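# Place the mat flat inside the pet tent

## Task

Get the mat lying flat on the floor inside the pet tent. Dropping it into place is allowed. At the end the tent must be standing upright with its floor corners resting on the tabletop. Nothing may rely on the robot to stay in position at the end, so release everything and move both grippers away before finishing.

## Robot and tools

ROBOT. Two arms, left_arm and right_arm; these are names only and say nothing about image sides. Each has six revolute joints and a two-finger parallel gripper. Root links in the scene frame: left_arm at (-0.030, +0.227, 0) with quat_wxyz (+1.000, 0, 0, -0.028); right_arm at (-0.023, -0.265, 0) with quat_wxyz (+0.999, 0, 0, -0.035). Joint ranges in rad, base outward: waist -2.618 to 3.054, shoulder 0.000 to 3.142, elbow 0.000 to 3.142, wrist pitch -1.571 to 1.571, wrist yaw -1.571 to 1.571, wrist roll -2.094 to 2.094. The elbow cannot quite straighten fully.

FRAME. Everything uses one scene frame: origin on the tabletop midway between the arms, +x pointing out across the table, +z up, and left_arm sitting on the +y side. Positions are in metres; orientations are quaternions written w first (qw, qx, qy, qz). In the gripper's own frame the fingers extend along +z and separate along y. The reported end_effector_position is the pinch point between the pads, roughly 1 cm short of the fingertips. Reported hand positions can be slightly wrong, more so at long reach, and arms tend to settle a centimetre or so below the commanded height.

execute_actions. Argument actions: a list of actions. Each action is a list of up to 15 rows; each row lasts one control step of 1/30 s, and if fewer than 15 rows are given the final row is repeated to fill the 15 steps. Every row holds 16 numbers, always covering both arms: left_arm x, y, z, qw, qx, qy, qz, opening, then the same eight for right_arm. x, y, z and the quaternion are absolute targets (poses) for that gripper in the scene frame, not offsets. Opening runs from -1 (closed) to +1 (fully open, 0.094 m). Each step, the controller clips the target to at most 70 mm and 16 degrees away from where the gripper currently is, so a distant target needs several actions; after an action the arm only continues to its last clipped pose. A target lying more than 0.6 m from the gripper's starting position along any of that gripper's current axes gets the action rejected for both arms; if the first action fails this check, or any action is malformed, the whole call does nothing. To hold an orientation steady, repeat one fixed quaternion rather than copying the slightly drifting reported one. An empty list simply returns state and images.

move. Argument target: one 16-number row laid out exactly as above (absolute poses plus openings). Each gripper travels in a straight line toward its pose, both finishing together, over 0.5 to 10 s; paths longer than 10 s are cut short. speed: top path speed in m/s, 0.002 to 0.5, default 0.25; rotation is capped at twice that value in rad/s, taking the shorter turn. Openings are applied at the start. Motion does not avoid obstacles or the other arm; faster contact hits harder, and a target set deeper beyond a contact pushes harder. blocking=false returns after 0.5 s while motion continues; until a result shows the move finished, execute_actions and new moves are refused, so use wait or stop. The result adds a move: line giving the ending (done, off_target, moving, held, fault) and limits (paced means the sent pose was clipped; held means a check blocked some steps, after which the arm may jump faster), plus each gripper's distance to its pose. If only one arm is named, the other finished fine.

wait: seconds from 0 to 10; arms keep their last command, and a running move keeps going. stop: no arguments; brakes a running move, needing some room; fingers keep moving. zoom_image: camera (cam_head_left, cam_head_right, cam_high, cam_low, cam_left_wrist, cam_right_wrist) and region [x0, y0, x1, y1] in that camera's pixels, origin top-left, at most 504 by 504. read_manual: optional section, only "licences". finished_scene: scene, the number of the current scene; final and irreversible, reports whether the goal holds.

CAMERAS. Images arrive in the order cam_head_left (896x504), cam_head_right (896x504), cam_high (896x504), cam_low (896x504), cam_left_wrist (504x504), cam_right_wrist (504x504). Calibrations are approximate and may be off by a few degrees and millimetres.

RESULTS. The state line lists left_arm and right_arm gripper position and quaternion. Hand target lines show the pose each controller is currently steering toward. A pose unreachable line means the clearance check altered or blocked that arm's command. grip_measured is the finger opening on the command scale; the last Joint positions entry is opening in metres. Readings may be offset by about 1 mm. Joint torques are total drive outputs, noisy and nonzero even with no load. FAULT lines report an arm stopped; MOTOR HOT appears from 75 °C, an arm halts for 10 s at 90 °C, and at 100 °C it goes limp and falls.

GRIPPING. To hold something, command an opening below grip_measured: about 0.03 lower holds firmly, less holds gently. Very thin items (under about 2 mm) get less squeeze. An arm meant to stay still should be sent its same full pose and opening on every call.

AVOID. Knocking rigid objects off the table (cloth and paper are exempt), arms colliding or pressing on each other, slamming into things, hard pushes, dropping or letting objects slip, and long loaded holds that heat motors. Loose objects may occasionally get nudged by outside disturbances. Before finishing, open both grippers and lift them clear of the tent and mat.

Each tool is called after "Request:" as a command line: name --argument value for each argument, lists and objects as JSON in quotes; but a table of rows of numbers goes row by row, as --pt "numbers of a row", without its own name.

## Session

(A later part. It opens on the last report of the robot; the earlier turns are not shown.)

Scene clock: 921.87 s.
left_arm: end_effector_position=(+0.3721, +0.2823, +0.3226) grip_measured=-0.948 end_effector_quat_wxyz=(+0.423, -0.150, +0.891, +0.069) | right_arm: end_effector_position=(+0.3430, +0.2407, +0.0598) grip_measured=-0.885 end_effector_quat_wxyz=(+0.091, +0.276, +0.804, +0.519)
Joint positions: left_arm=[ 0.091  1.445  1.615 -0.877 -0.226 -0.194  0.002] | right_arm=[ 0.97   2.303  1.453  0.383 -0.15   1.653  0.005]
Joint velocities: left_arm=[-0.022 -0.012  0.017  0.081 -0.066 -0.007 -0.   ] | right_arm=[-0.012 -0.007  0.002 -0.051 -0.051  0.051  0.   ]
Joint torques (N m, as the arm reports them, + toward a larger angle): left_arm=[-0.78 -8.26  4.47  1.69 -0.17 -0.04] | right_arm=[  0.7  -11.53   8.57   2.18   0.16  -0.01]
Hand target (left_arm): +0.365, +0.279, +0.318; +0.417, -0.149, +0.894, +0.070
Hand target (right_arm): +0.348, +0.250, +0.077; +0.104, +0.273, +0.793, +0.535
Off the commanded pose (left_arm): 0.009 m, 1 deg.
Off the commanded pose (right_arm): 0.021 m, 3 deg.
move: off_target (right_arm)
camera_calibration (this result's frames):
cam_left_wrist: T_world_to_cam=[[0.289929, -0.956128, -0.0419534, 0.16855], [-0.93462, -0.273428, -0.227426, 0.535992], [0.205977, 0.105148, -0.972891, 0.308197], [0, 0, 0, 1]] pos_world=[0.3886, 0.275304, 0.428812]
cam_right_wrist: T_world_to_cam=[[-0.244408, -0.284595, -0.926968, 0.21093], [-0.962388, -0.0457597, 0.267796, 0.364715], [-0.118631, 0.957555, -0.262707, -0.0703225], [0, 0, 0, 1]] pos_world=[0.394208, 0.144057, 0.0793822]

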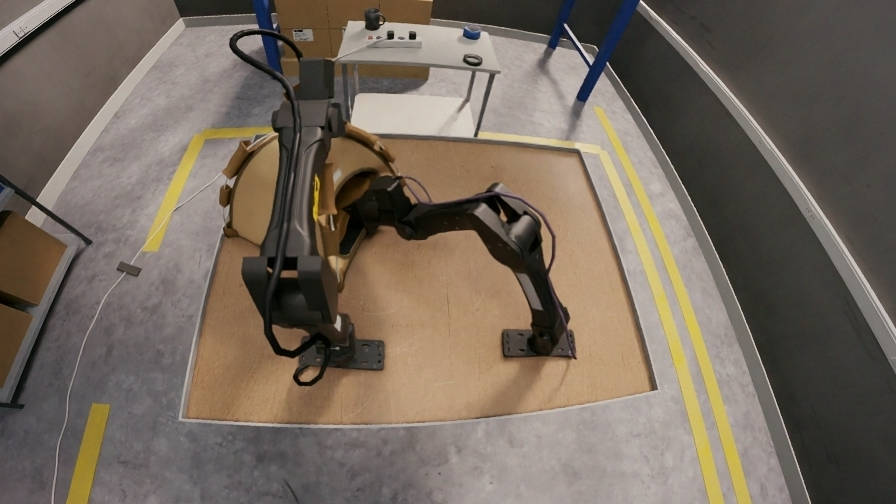

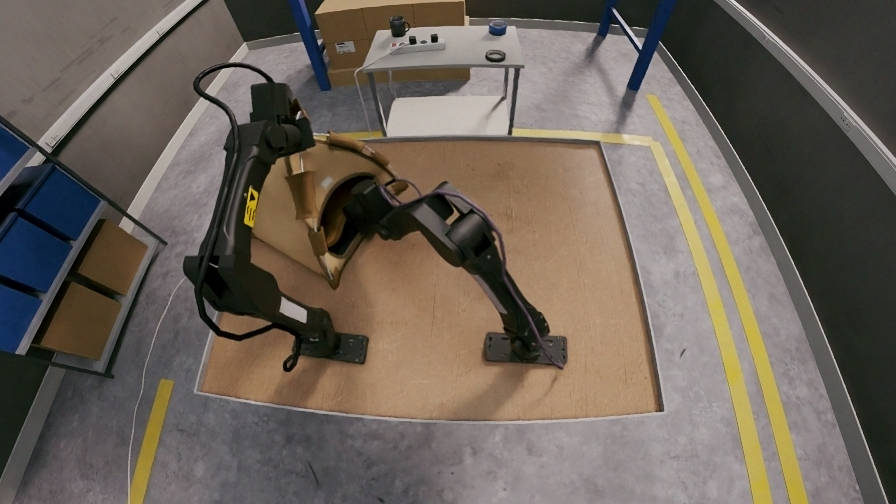

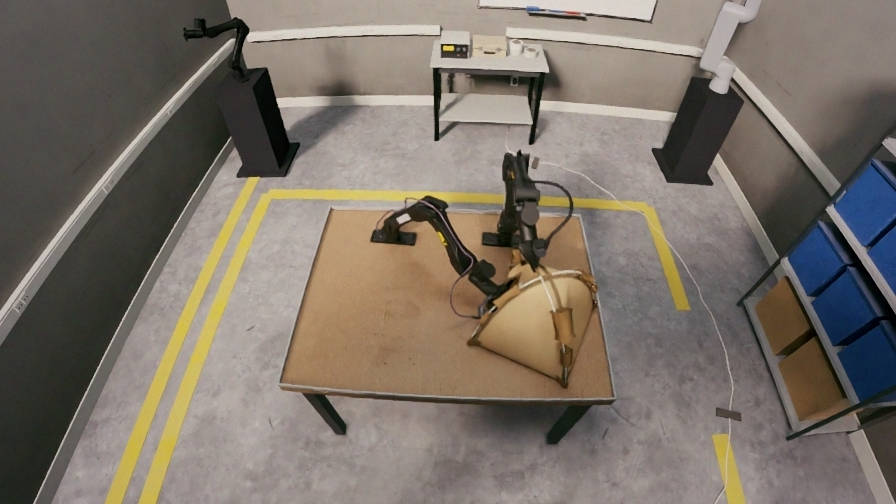

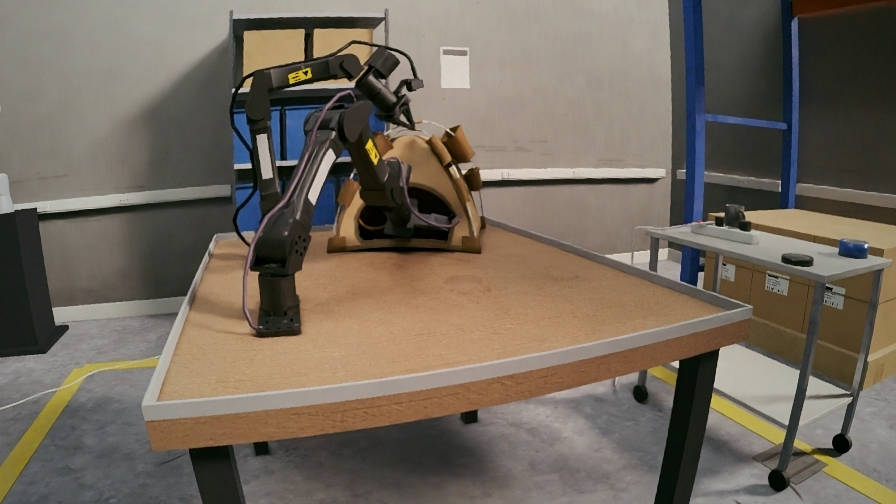

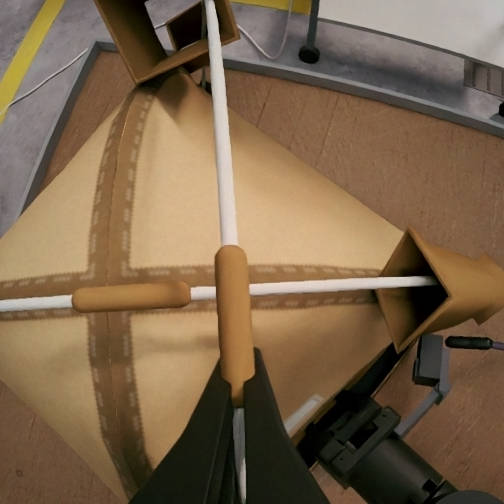

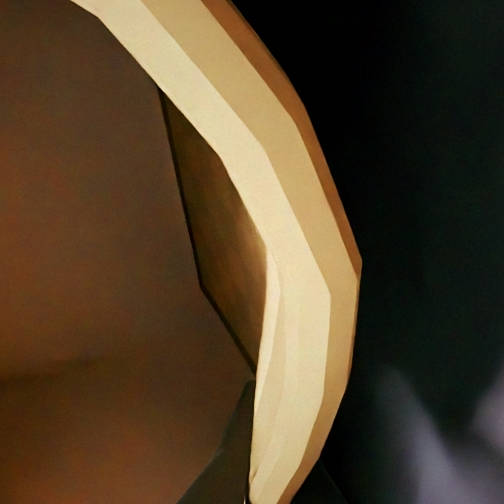

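Request:
move --target '[0.365,0.2794,0.318,0.4168,-0.1496,0.8939,0.0697,-0.96, 0.366,0.243,0.077,0.1086,0.3344,0.7690,0.5336,-0.92]' --speed 0.05

Scene clock: 935.47 s.
left_arm: end_effector_position=(+0.3721, +0.2823, +0.3226) grip_measured=-0.948 end_effector_quat_wxyz=(+0.423, -0.150, +0.891, +0.069) | right_arm: end_effector_position=(+0.3537, +0.2377, +0.0600) grip_measured=-0.885 end_effector_quat_wxyz=(+0.089, +0.331, +0.783, +0.519)
Joint positions: left_arm=[ 0.091  1.445  1.615 -0.877 -0.226 -0.194  0.002] | right_arm=[ 0.97   2.311  1.47   0.378 -0.092  1.756  0.005]
Joint velocities: left_arm=[-0.007 -0.002 -0.012 -0.066 -0.022 -0.007 -0.001] | right_arm=[-0.002 -0.002  0.007 -0.066 -0.125 -0.022 -0.001]
Joint torques (N m, as the arm reports them, + toward a larger angle): left_arm=[-0.75 -8.13  4.47  1.69 -0.16 -0.05] | right_arm=[  0.02 -11.42   8.61   2.16   0.33   0.04]
Hand target (left_arm): +0.365, +0.279, +0.318; +0.417, -0.149, +0.894, +0.070
Hand target (right_arm): +0.365, +0.242, +0.077; +0.108, +0.335, +0.769, +0.534
Off the commanded pose (left_arm): 0.009 m, 1 deg.
Off the commanded pose (right_arm): 0.022 m, 3 deg.
move: off_target (right_arm)
camera_calibration (this result's frames):
cam_left_wrist: T_world_to_cam=[[0.289929, -0.956128, -0.0419534, 0.16855], [-0.93462, -0.273428, -0.227426, 0.535992], [0.205977, 0.105148, -0.972891, 0.308197], [0, 0, 0, 1]] pos_world=[0.3886, 0.275304, 0.428812]
cam_right_wrist: T_world_to_cam=[[-0.322466, -0.225329, -0.919371, 0.225968], [-0.94582, 0.0377632, 0.322488, 0.345824], [-0.0379475, 0.973551, -0.225298, -0.100694], [0, 0, 0, 1]] pos_world=[0.396134, 0.135889, 0.0735381]

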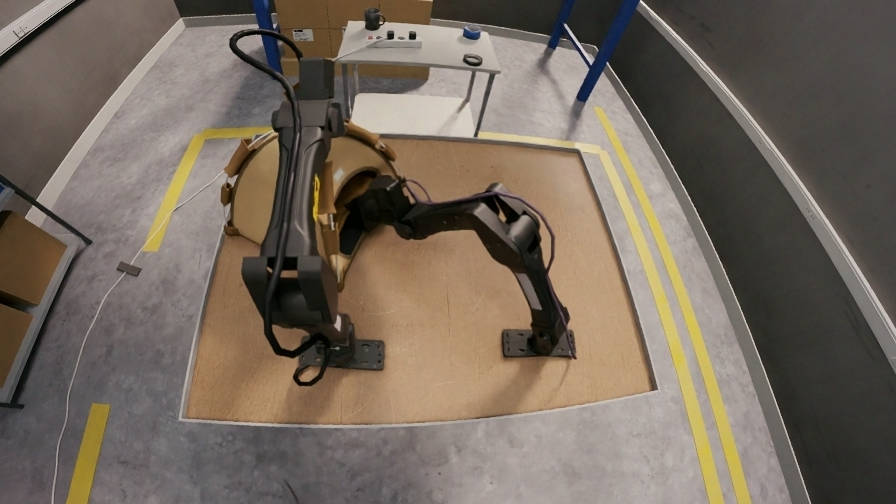

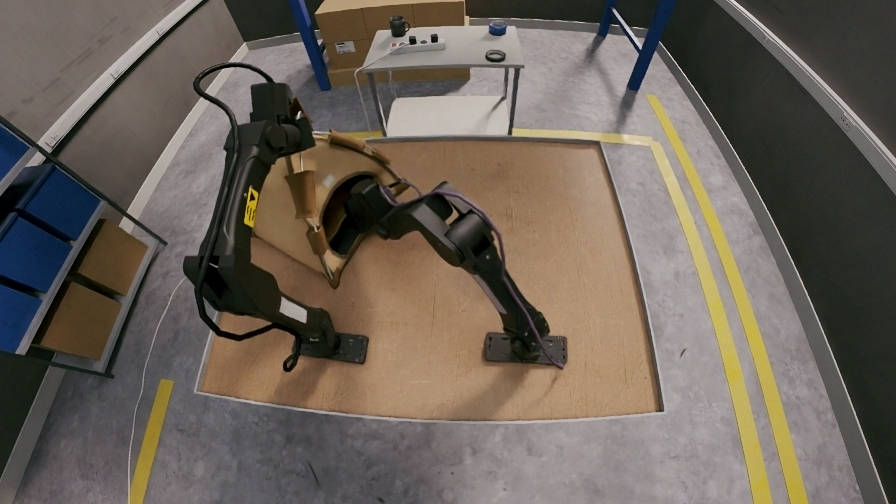

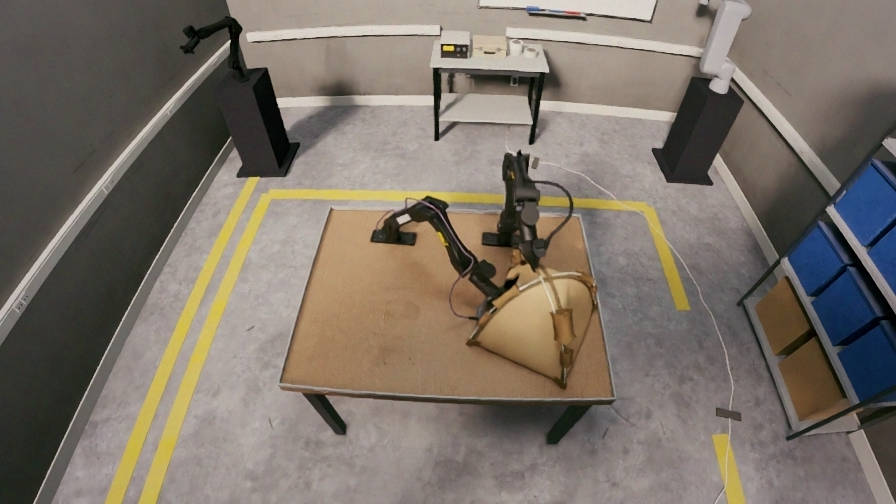

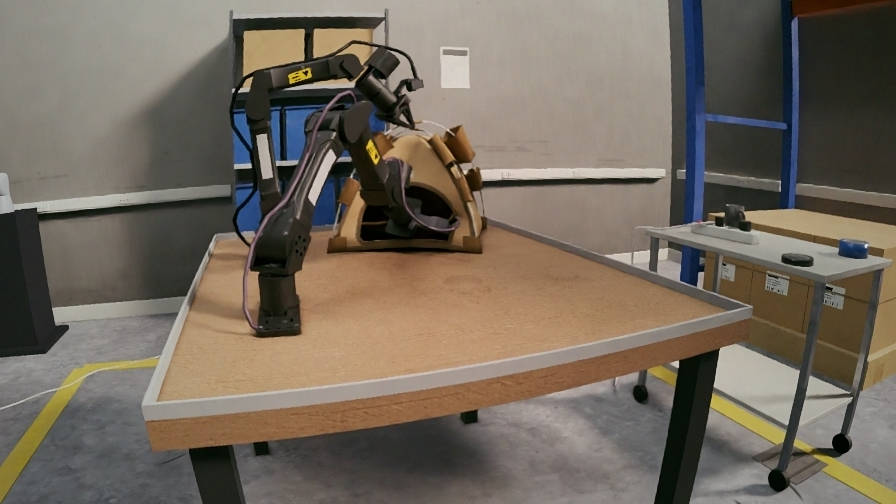

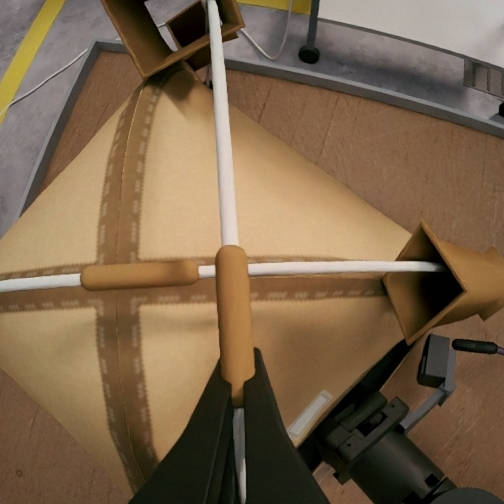

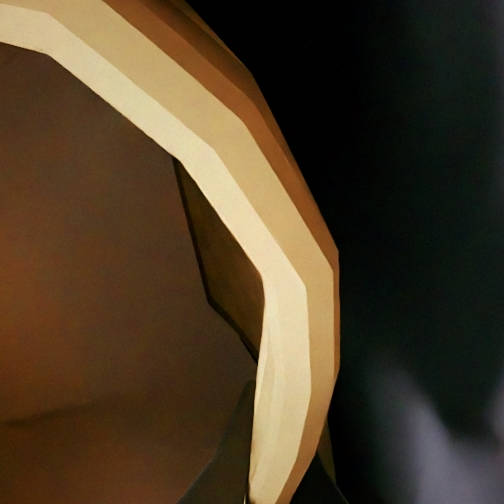

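Request:
zoom_image --camera "cam_low" --region '[330, 175, 490, 260]'

Request:
zoom_image --camera "cam_head_right" --region '[280, 150, 430, 290]'

Region (330, 175, 490, 260) of cam_low's 896x504 image, scaled by 3.150, with more detail than that image has; it fills the top 268 rows of this view, and the rest is white.

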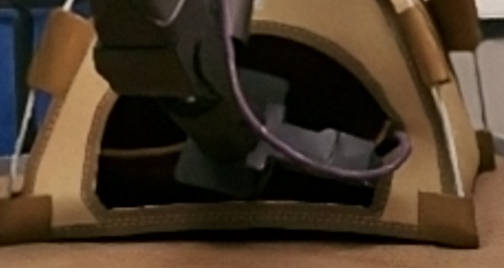

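Region (280, 150, 430, 290) of cam_head_right's 896x504 image, scaled by 3.360, with more detail than that image has; it fills the top 470 rows of this view, and the rest is white.

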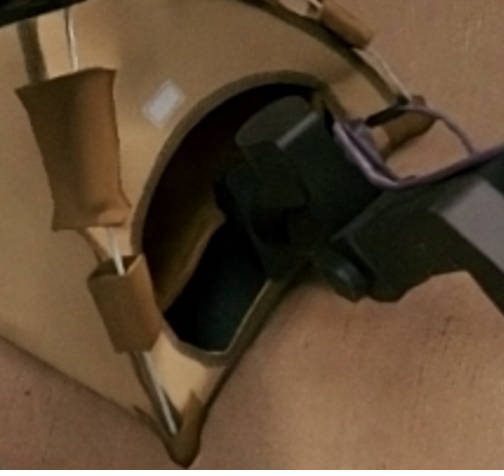

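Request:
move --target '[0.365,0.2794,0.318,0.4168,-0.1496,0.8939,0.0697,-0.96, 0.329,0.259,0.077,0.1179,0.2100,0.8120,0.5317,-0.92]' --speed 0.06

Scene clock: 946.33 s.
left_arm: end_effector_position=(+0.3721, +0.2823, +0.3226) grip_measured=-0.948 end_effector_quat_wxyz=(+0.423, -0.150, +0.891, +0.069) | right_arm: end_effector_position=(+0.3418, +0.2458, +0.0596) grip_measured=-0.885 end_effector_quat_wxyz=(+0.124, +0.238, +0.816, +0.512)
Joint positions: left_arm=[ 0.091  1.445  1.615 -0.877 -0.226 -0.194  0.002] | right_arm=[ 0.984  2.312  1.47   0.377 -0.123  1.556  0.005]
Joint velocities: left_arm=[ 0.007  0.007 -0.007 -0.022 -0.037 -0.022 -0.001] | right_arm=[-0.012 -0.007 -0.017 -0.081 -0.007 -0.037 -0.001]
Joint torques (N m, as the arm reports them, + toward a larger angle): left_arm=[-0.79 -8.16  4.44  1.67 -0.18 -0.07] | right_arm=[  1.64 -13.01   5.57   2.34  -0.34  -0.17]
Hand target (left_arm): +0.365, +0.279, +0.318; +0.417, -0.149, +0.894, +0.070
Hand target (right_arm): +0.329, +0.258, +0.077; +0.118, +0.210, +0.812, +0.532
Off the commanded pose (left_arm): 0.009 m, 1 deg.
Off the commanded pose (right_arm): 0.025 m, 4 deg.
move: off_target (right_arm)
camera_calibration (this result's frames):
cam_left_wrist: T_world_to_cam=[[0.289929, -0.956128, -0.0419534, 0.16855], [-0.93462, -0.273428, -0.227426, 0.535992], [0.205977, 0.105148, -0.972891, 0.308197], [0, 0, 0, 1]] pos_world=[0.3886, 0.275304, 0.428812]
cam_right_wrist: T_world_to_cam=[[-0.154126, -0.336548, -0.928968, 0.193898], [-0.980126, -0.0667711, 0.186803, 0.379924], [-0.124896, 0.939296, -0.319568, -0.0653425], [0, 0, 0, 1]] pos_world=[0.394097, 0.152, 0.0882725]

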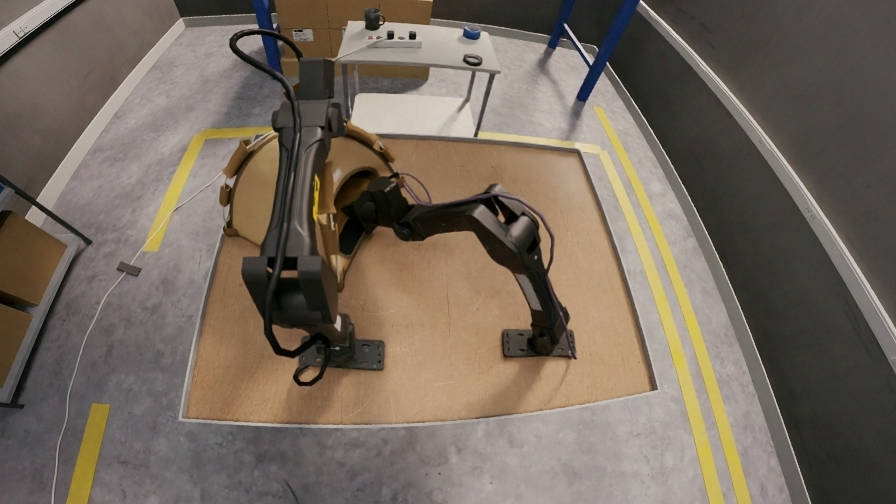

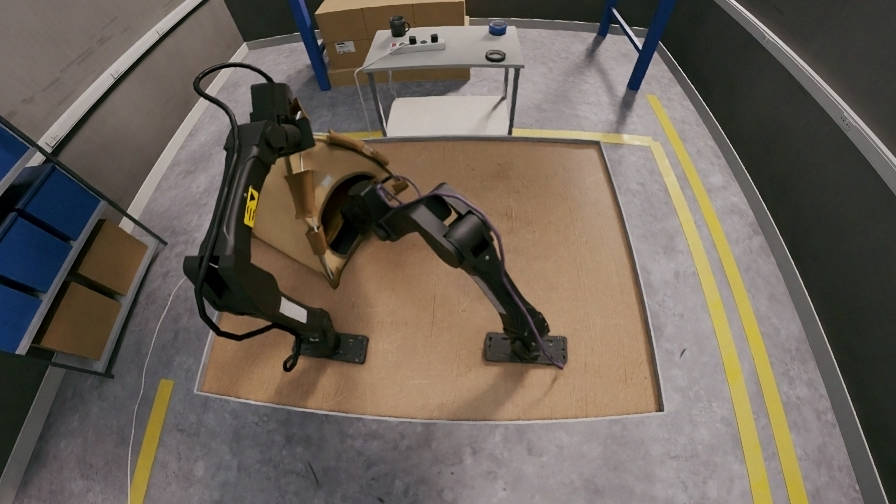

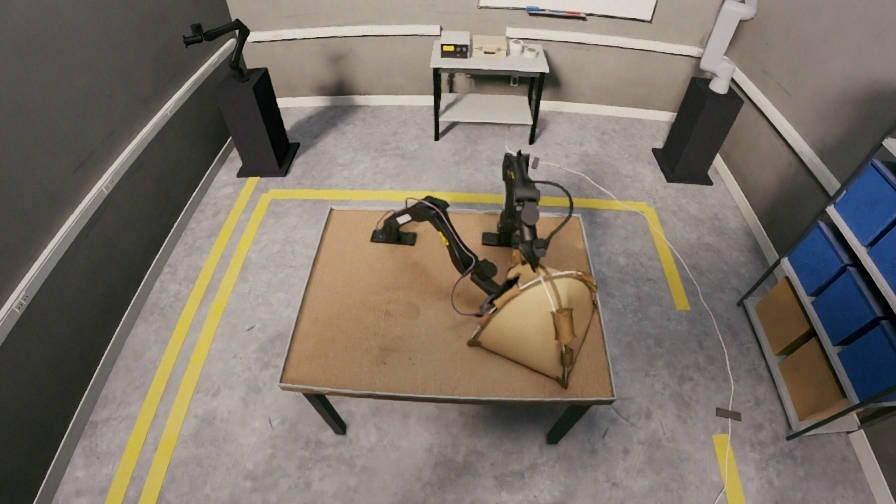

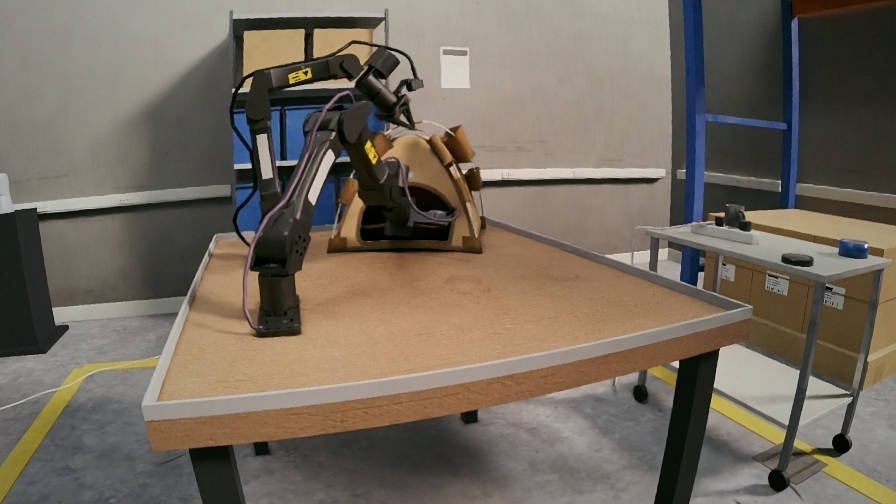

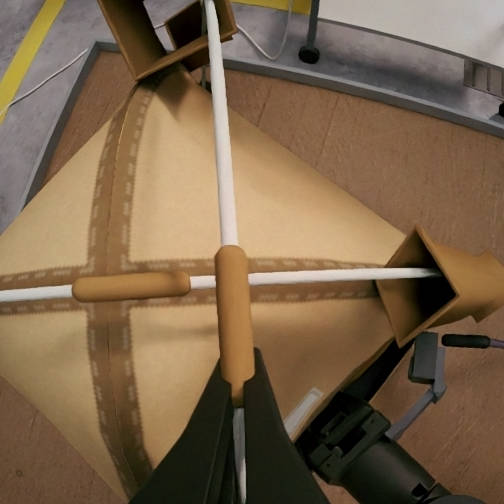

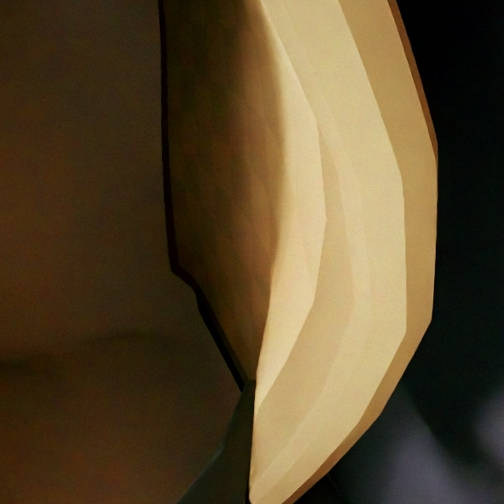

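Request:
move --target '[0.365,0.2794,0.318,0.4168,-0.1496,0.8939,0.0697,-0.96, 0.313,0.266,0.077,0.1040,0.1887,0.8173,0.5346,-0.92]' --speed 0.05

Scene clock: 950.93 s.
left_arm: end_effector_position=(+0.3721, +0.2823, +0.3226) grip_measured=-0.948 end_effector_quat_wxyz=(+0.423, -0.150, +0.891, +0.069) | right_arm: end_effector_position=(+0.3279, +0.2550, +0.0598) grip_measured=-0.885 end_effector_quat_wxyz=(+0.113, +0.216, +0.822, +0.515)
Joint positions: left_arm=[ 0.091  1.445  1.615 -0.877 -0.226 -0.194  0.002] | right_arm=[ 1.003  2.312  1.47   0.377 -0.148  1.539  0.005]
Joint velocities: left_arm=[-0.012 -0.012 -0.022  0.007 -0.037  0.037 -0.   ] | right_arm=[ 0.012 -0.007  0.002  0.022 -0.037 -0.095 -0.001]
Joint torques (N m, as the arm reports them, + toward a larger angle): left_arm=[-0.71 -8.24  4.56  1.66 -0.17 -0.06] | right_arm=[  1.51 -13.46   4.87   2.35  -0.4   -0.18]
Hand target (left_arm): +0.365, +0.279, +0.318; +0.417, -0.149, +0.894, +0.070
Hand target (right_arm): +0.313, +0.266, +0.077; +0.104, +0.189, +0.817, +0.535
Off the commanded pose (left_arm): 0.009 m, 1 deg.
Off the commanded pose (right_arm): 0.025 m, 4 deg.
move: off_target (right_arm)
camera_calibration (this result's frames):
cam_left_wrist: T_world_to_cam=[[0.289929, -0.956128, -0.0419534, 0.16855], [-0.93462, -0.273428, -0.227426, 0.535992], [0.205977, 0.105148, -0.972891, 0.308197], [0, 0, 0, 1]] pos_world=[0.3886, 0.275304, 0.428812]
cam_right_wrist: T_world_to_cam=[[-0.133389, -0.343982, -0.929453, 0.190237], [-0.976411, -0.115059, 0.182711, 0.378216], [-0.169791, 0.9319, -0.32052, -0.0589858], [0, 0, 0, 1]] pos_world=[0.384654, 0.163924, 0.088806]

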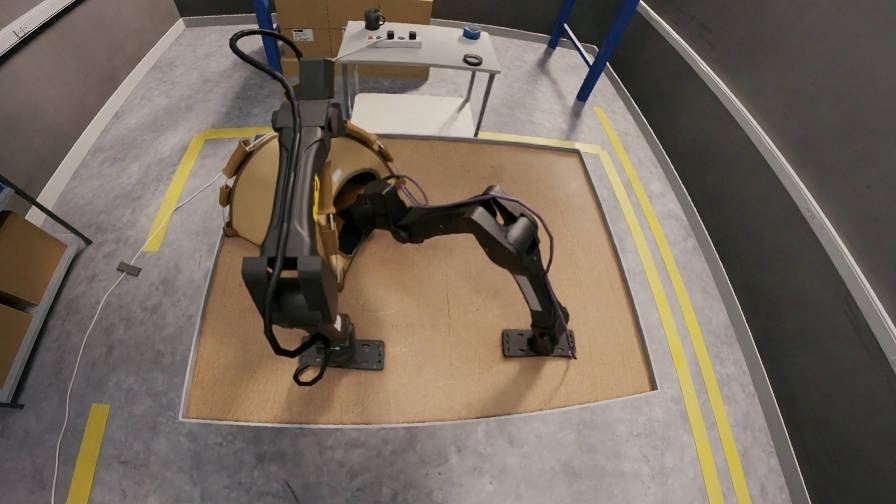

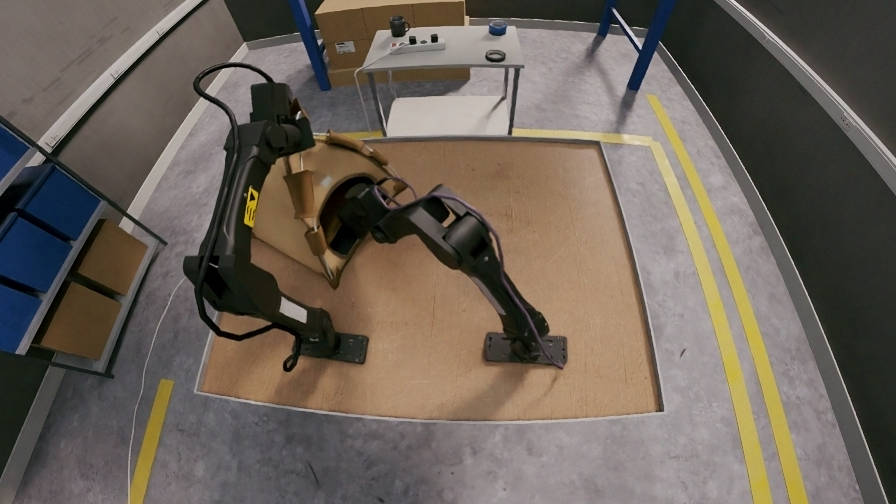

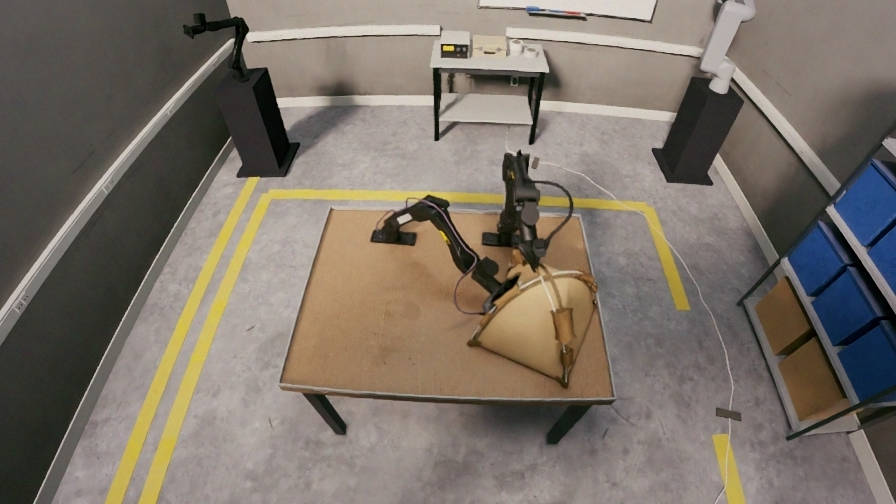

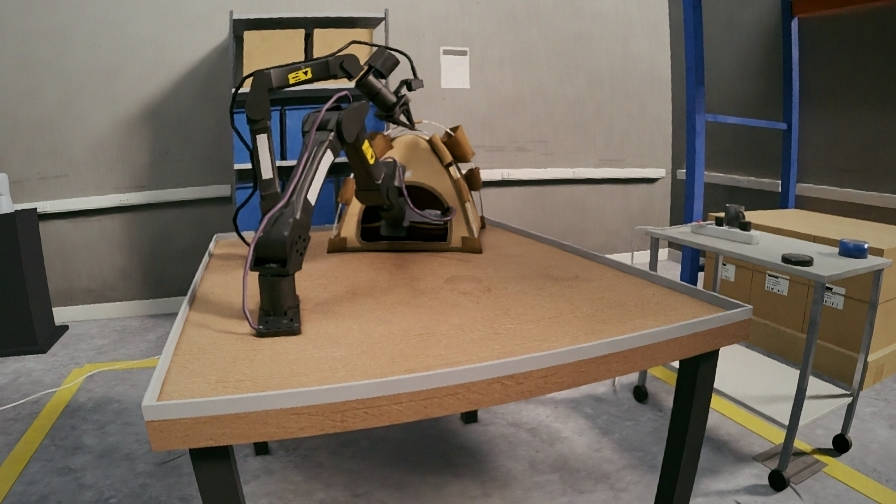

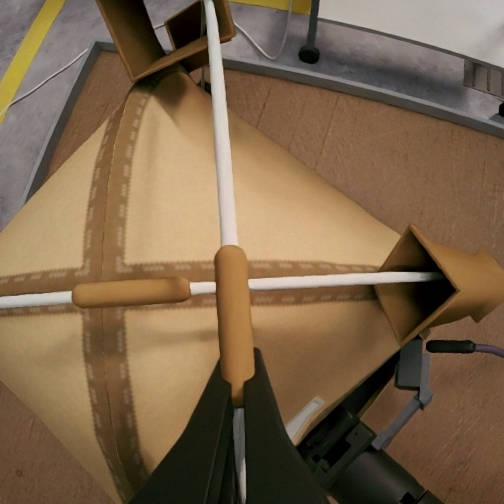

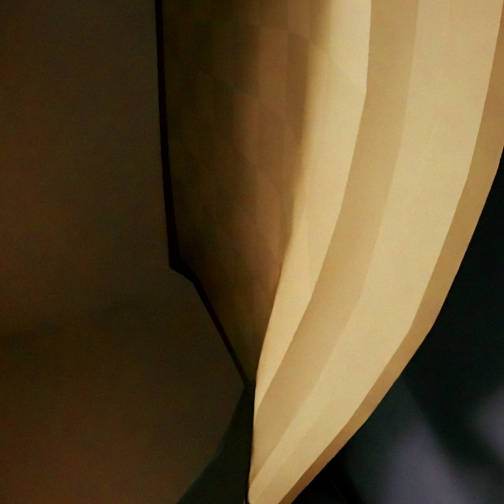

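Request:
zoom_image --camera "cam_low" --region '[320, 170, 500, 265]'

Request:
zoom_image --camera "cam_head_left" --region '[310, 150, 440, 290]'

Region (320, 170, 500, 265) of cam_low's 896x504 image, scaled by 2.800, with more detail than that image has; it fills the top 266 rows of this view, and the rest is white.

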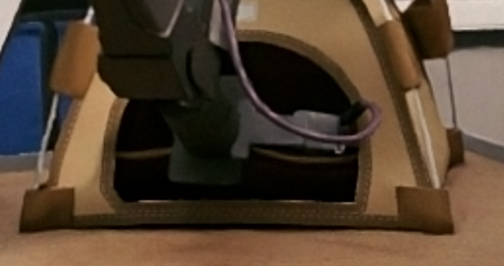

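Region (310, 150, 440, 290) of cam_head_left's 896x504 image, scaled by 3.600, with more detail than that image has; it fills the left 468 columns of this view, and the rest is white.

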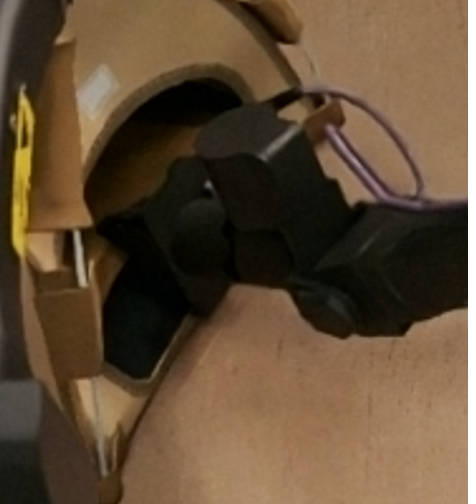

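Request:
move --target '[0.365,0.2794,0.318,0.4168,-0.1496,0.8939,0.0697,-0.96, 0.342,0.226,0.061,0.1040,0.1887,0.8173,0.5346,-0.92]' --speed 0.04

Scene clock: 970.20 s.
left_arm: end_effector_position=(+0.3721, +0.2823, +0.3226) grip_measured=-0.948 end_effector_quat_wxyz=(+0.423, -0.150, +0.891, +0.069) | right_arm: end_effector_position=(+0.3374, +0.2288, +0.0425) grip_measured=-0.885 end_effector_quat_wxyz=(+0.092, +0.199, +0.827, +0.517)
Joint positions: left_arm=[ 0.091  1.445  1.615 -0.877 -0.226 -0.194  0.002] | right_arm=[ 0.931  2.312  1.394  0.435 -0.266  1.494  0.005]
Joint velocities: left_arm=[ 0.002  0.032 -0.007  0.022 -0.051 -0.066 -0.001] | right_arm=[-0.012 -0.002  0.022  0.007  0.022 -0.037  0.001]
Joint torques (N m, as the arm reports them, + toward a larger angle): left_arm=[-0.72 -8.28  4.46  1.66 -0.15 -0.07] | right_arm=[ -0.91 -13.46   4.31   2.4   -0.18  -0.1 ]
Hand target (left_arm): +0.365, +0.279, +0.318; +0.417, -0.149, +0.894, +0.070
Hand target (right_arm): +0.343, +0.226, +0.061; +0.104, +0.189, +0.817, +0.534
Off the commanded pose (left_arm): 0.009 m, 1 deg.
Off the commanded pose (right_arm): 0.019 m, 3 deg.
move: off_target (right_arm)
camera_calibration (this result's frames):
cam_left_wrist: T_world_to_cam=[[0.289929, -0.956128, -0.0419534, 0.16855], [-0.93462, -0.273428, -0.227426, 0.535992], [0.205977, 0.105148, -0.972891, 0.308197], [0, 0, 0, 1]] pos_world=[0.3886, 0.275304, 0.428812]
cam_right_wrist: T_world_to_cam=[[-0.130877, -0.348705, -0.92805, 0.16659], [-0.965654, -0.167103, 0.198968, 0.395199], [-0.224461, 0.922216, -0.314858, -0.0180633], [0, 0, 0, 1]] pos_world=[0.399374, 0.140788, 0.0702845]

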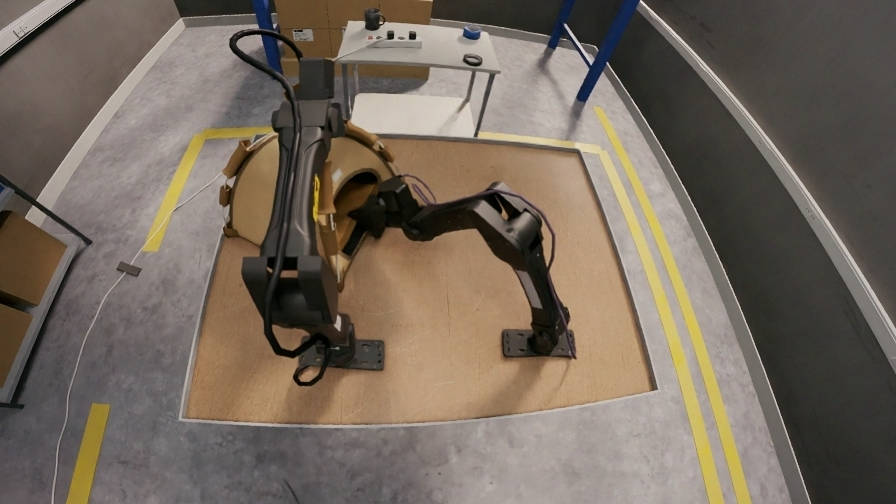

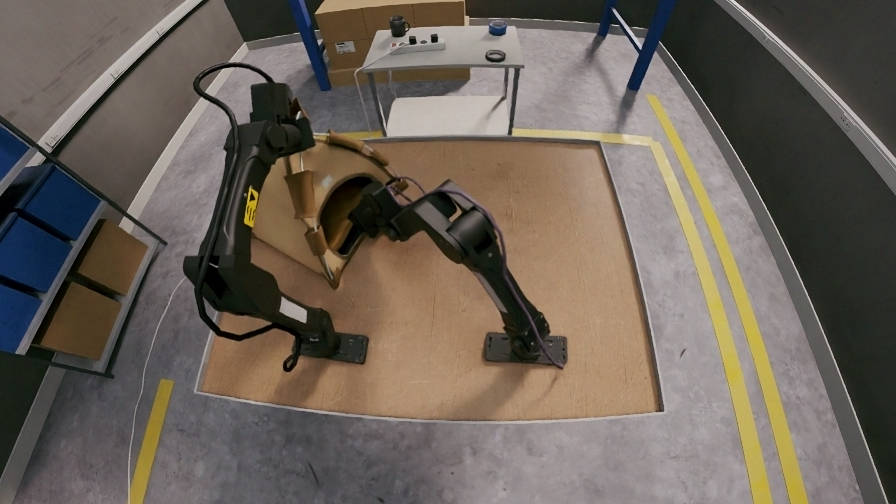

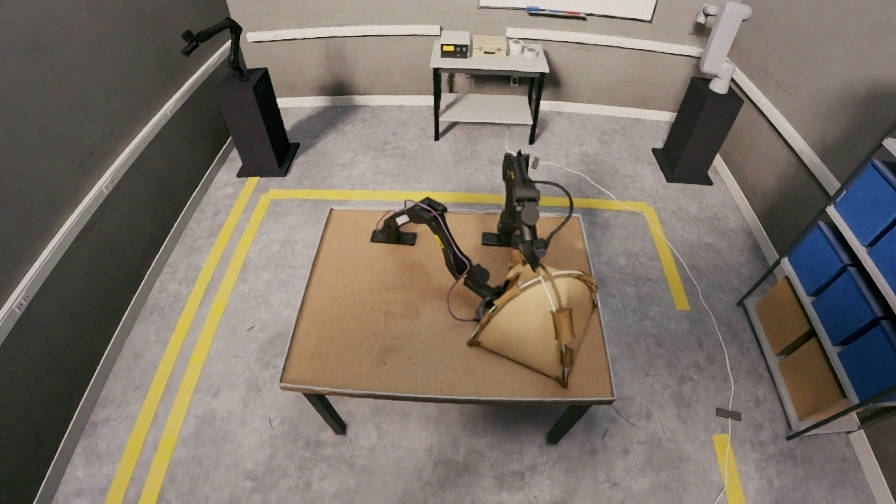

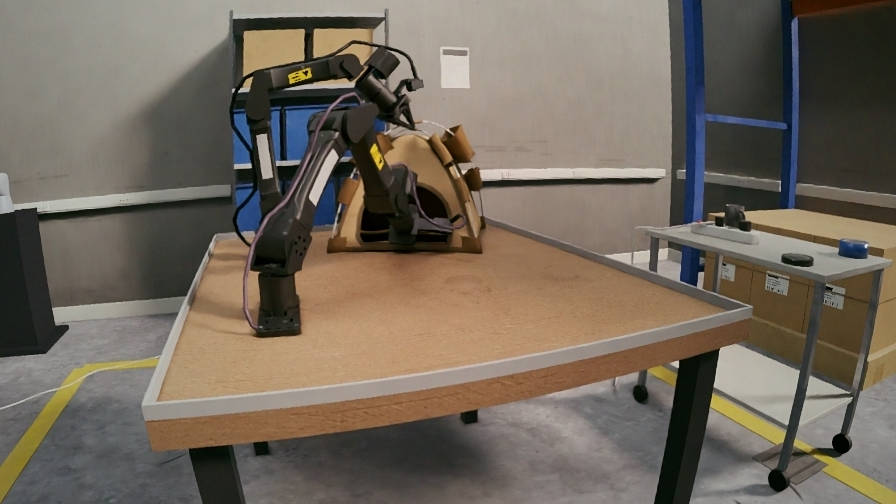

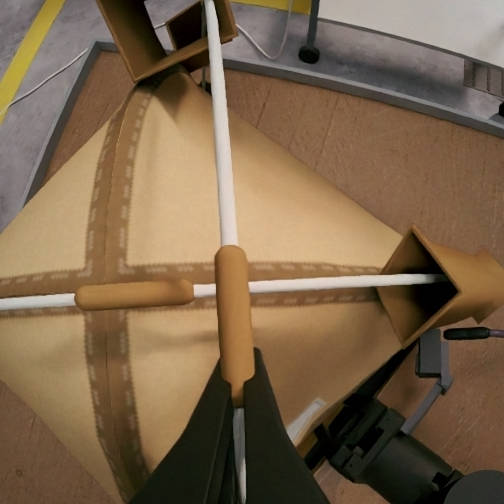

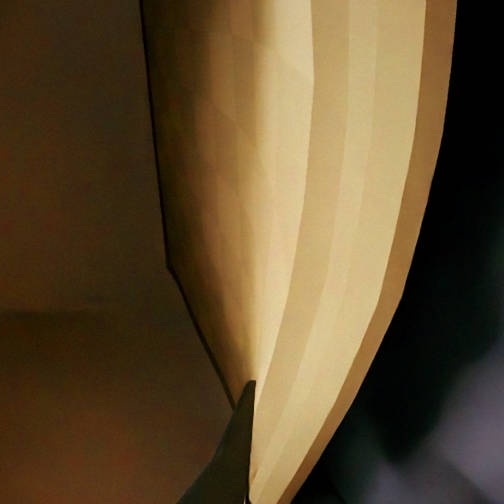

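Request:
zoom_image --camera "cam_head_left" --region '[310, 150, 440, 290]'

Request:
zoom_image --camera "cam_low" --region '[320, 170, 500, 265]'

Region (310, 150, 440, 290) of cam_head_left's 896x504 image, scaled by 3.600, with more detail than that image has; it fills the left 468 columns of this view, and the rest is white.

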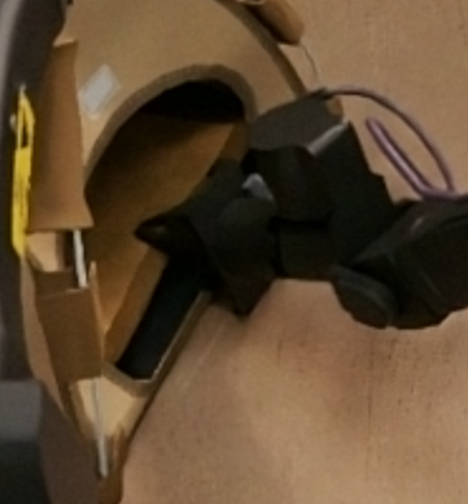

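Region (320, 170, 500, 265) of cam_low's 896x504 image, scaled by 2.800, with more detail than that image has; it fills the top 266 rows of this view, and the rest is white.

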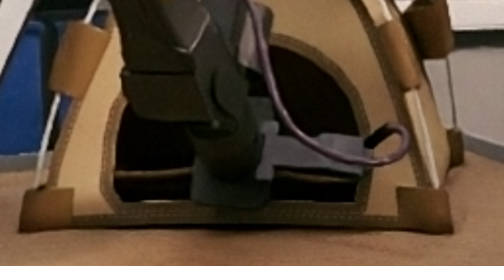

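Request:
zoom_image --camera "cam_high" --region '[520, 240, 640, 410]'

Request:
zoom_image --camera "cam_head_left" --region '[190, 130, 300, 270]'

Region (520, 240, 640, 410) of cam_high's 896x504 image, scaled by 2.965, with more detail than that image has; it fills the left 356 columns of this view, and the rest is white.

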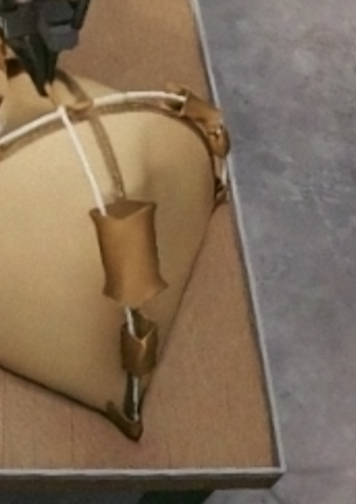

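Region (190, 130, 300, 270) of cam_head_left's 896x504 image, scaled by 3.600, with more detail than that image has; it fills the left 396 columns of this view, and the rest is white.

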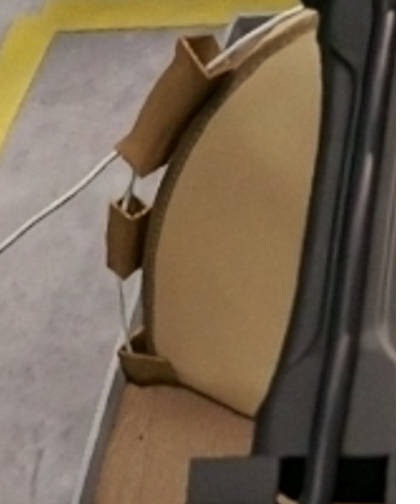

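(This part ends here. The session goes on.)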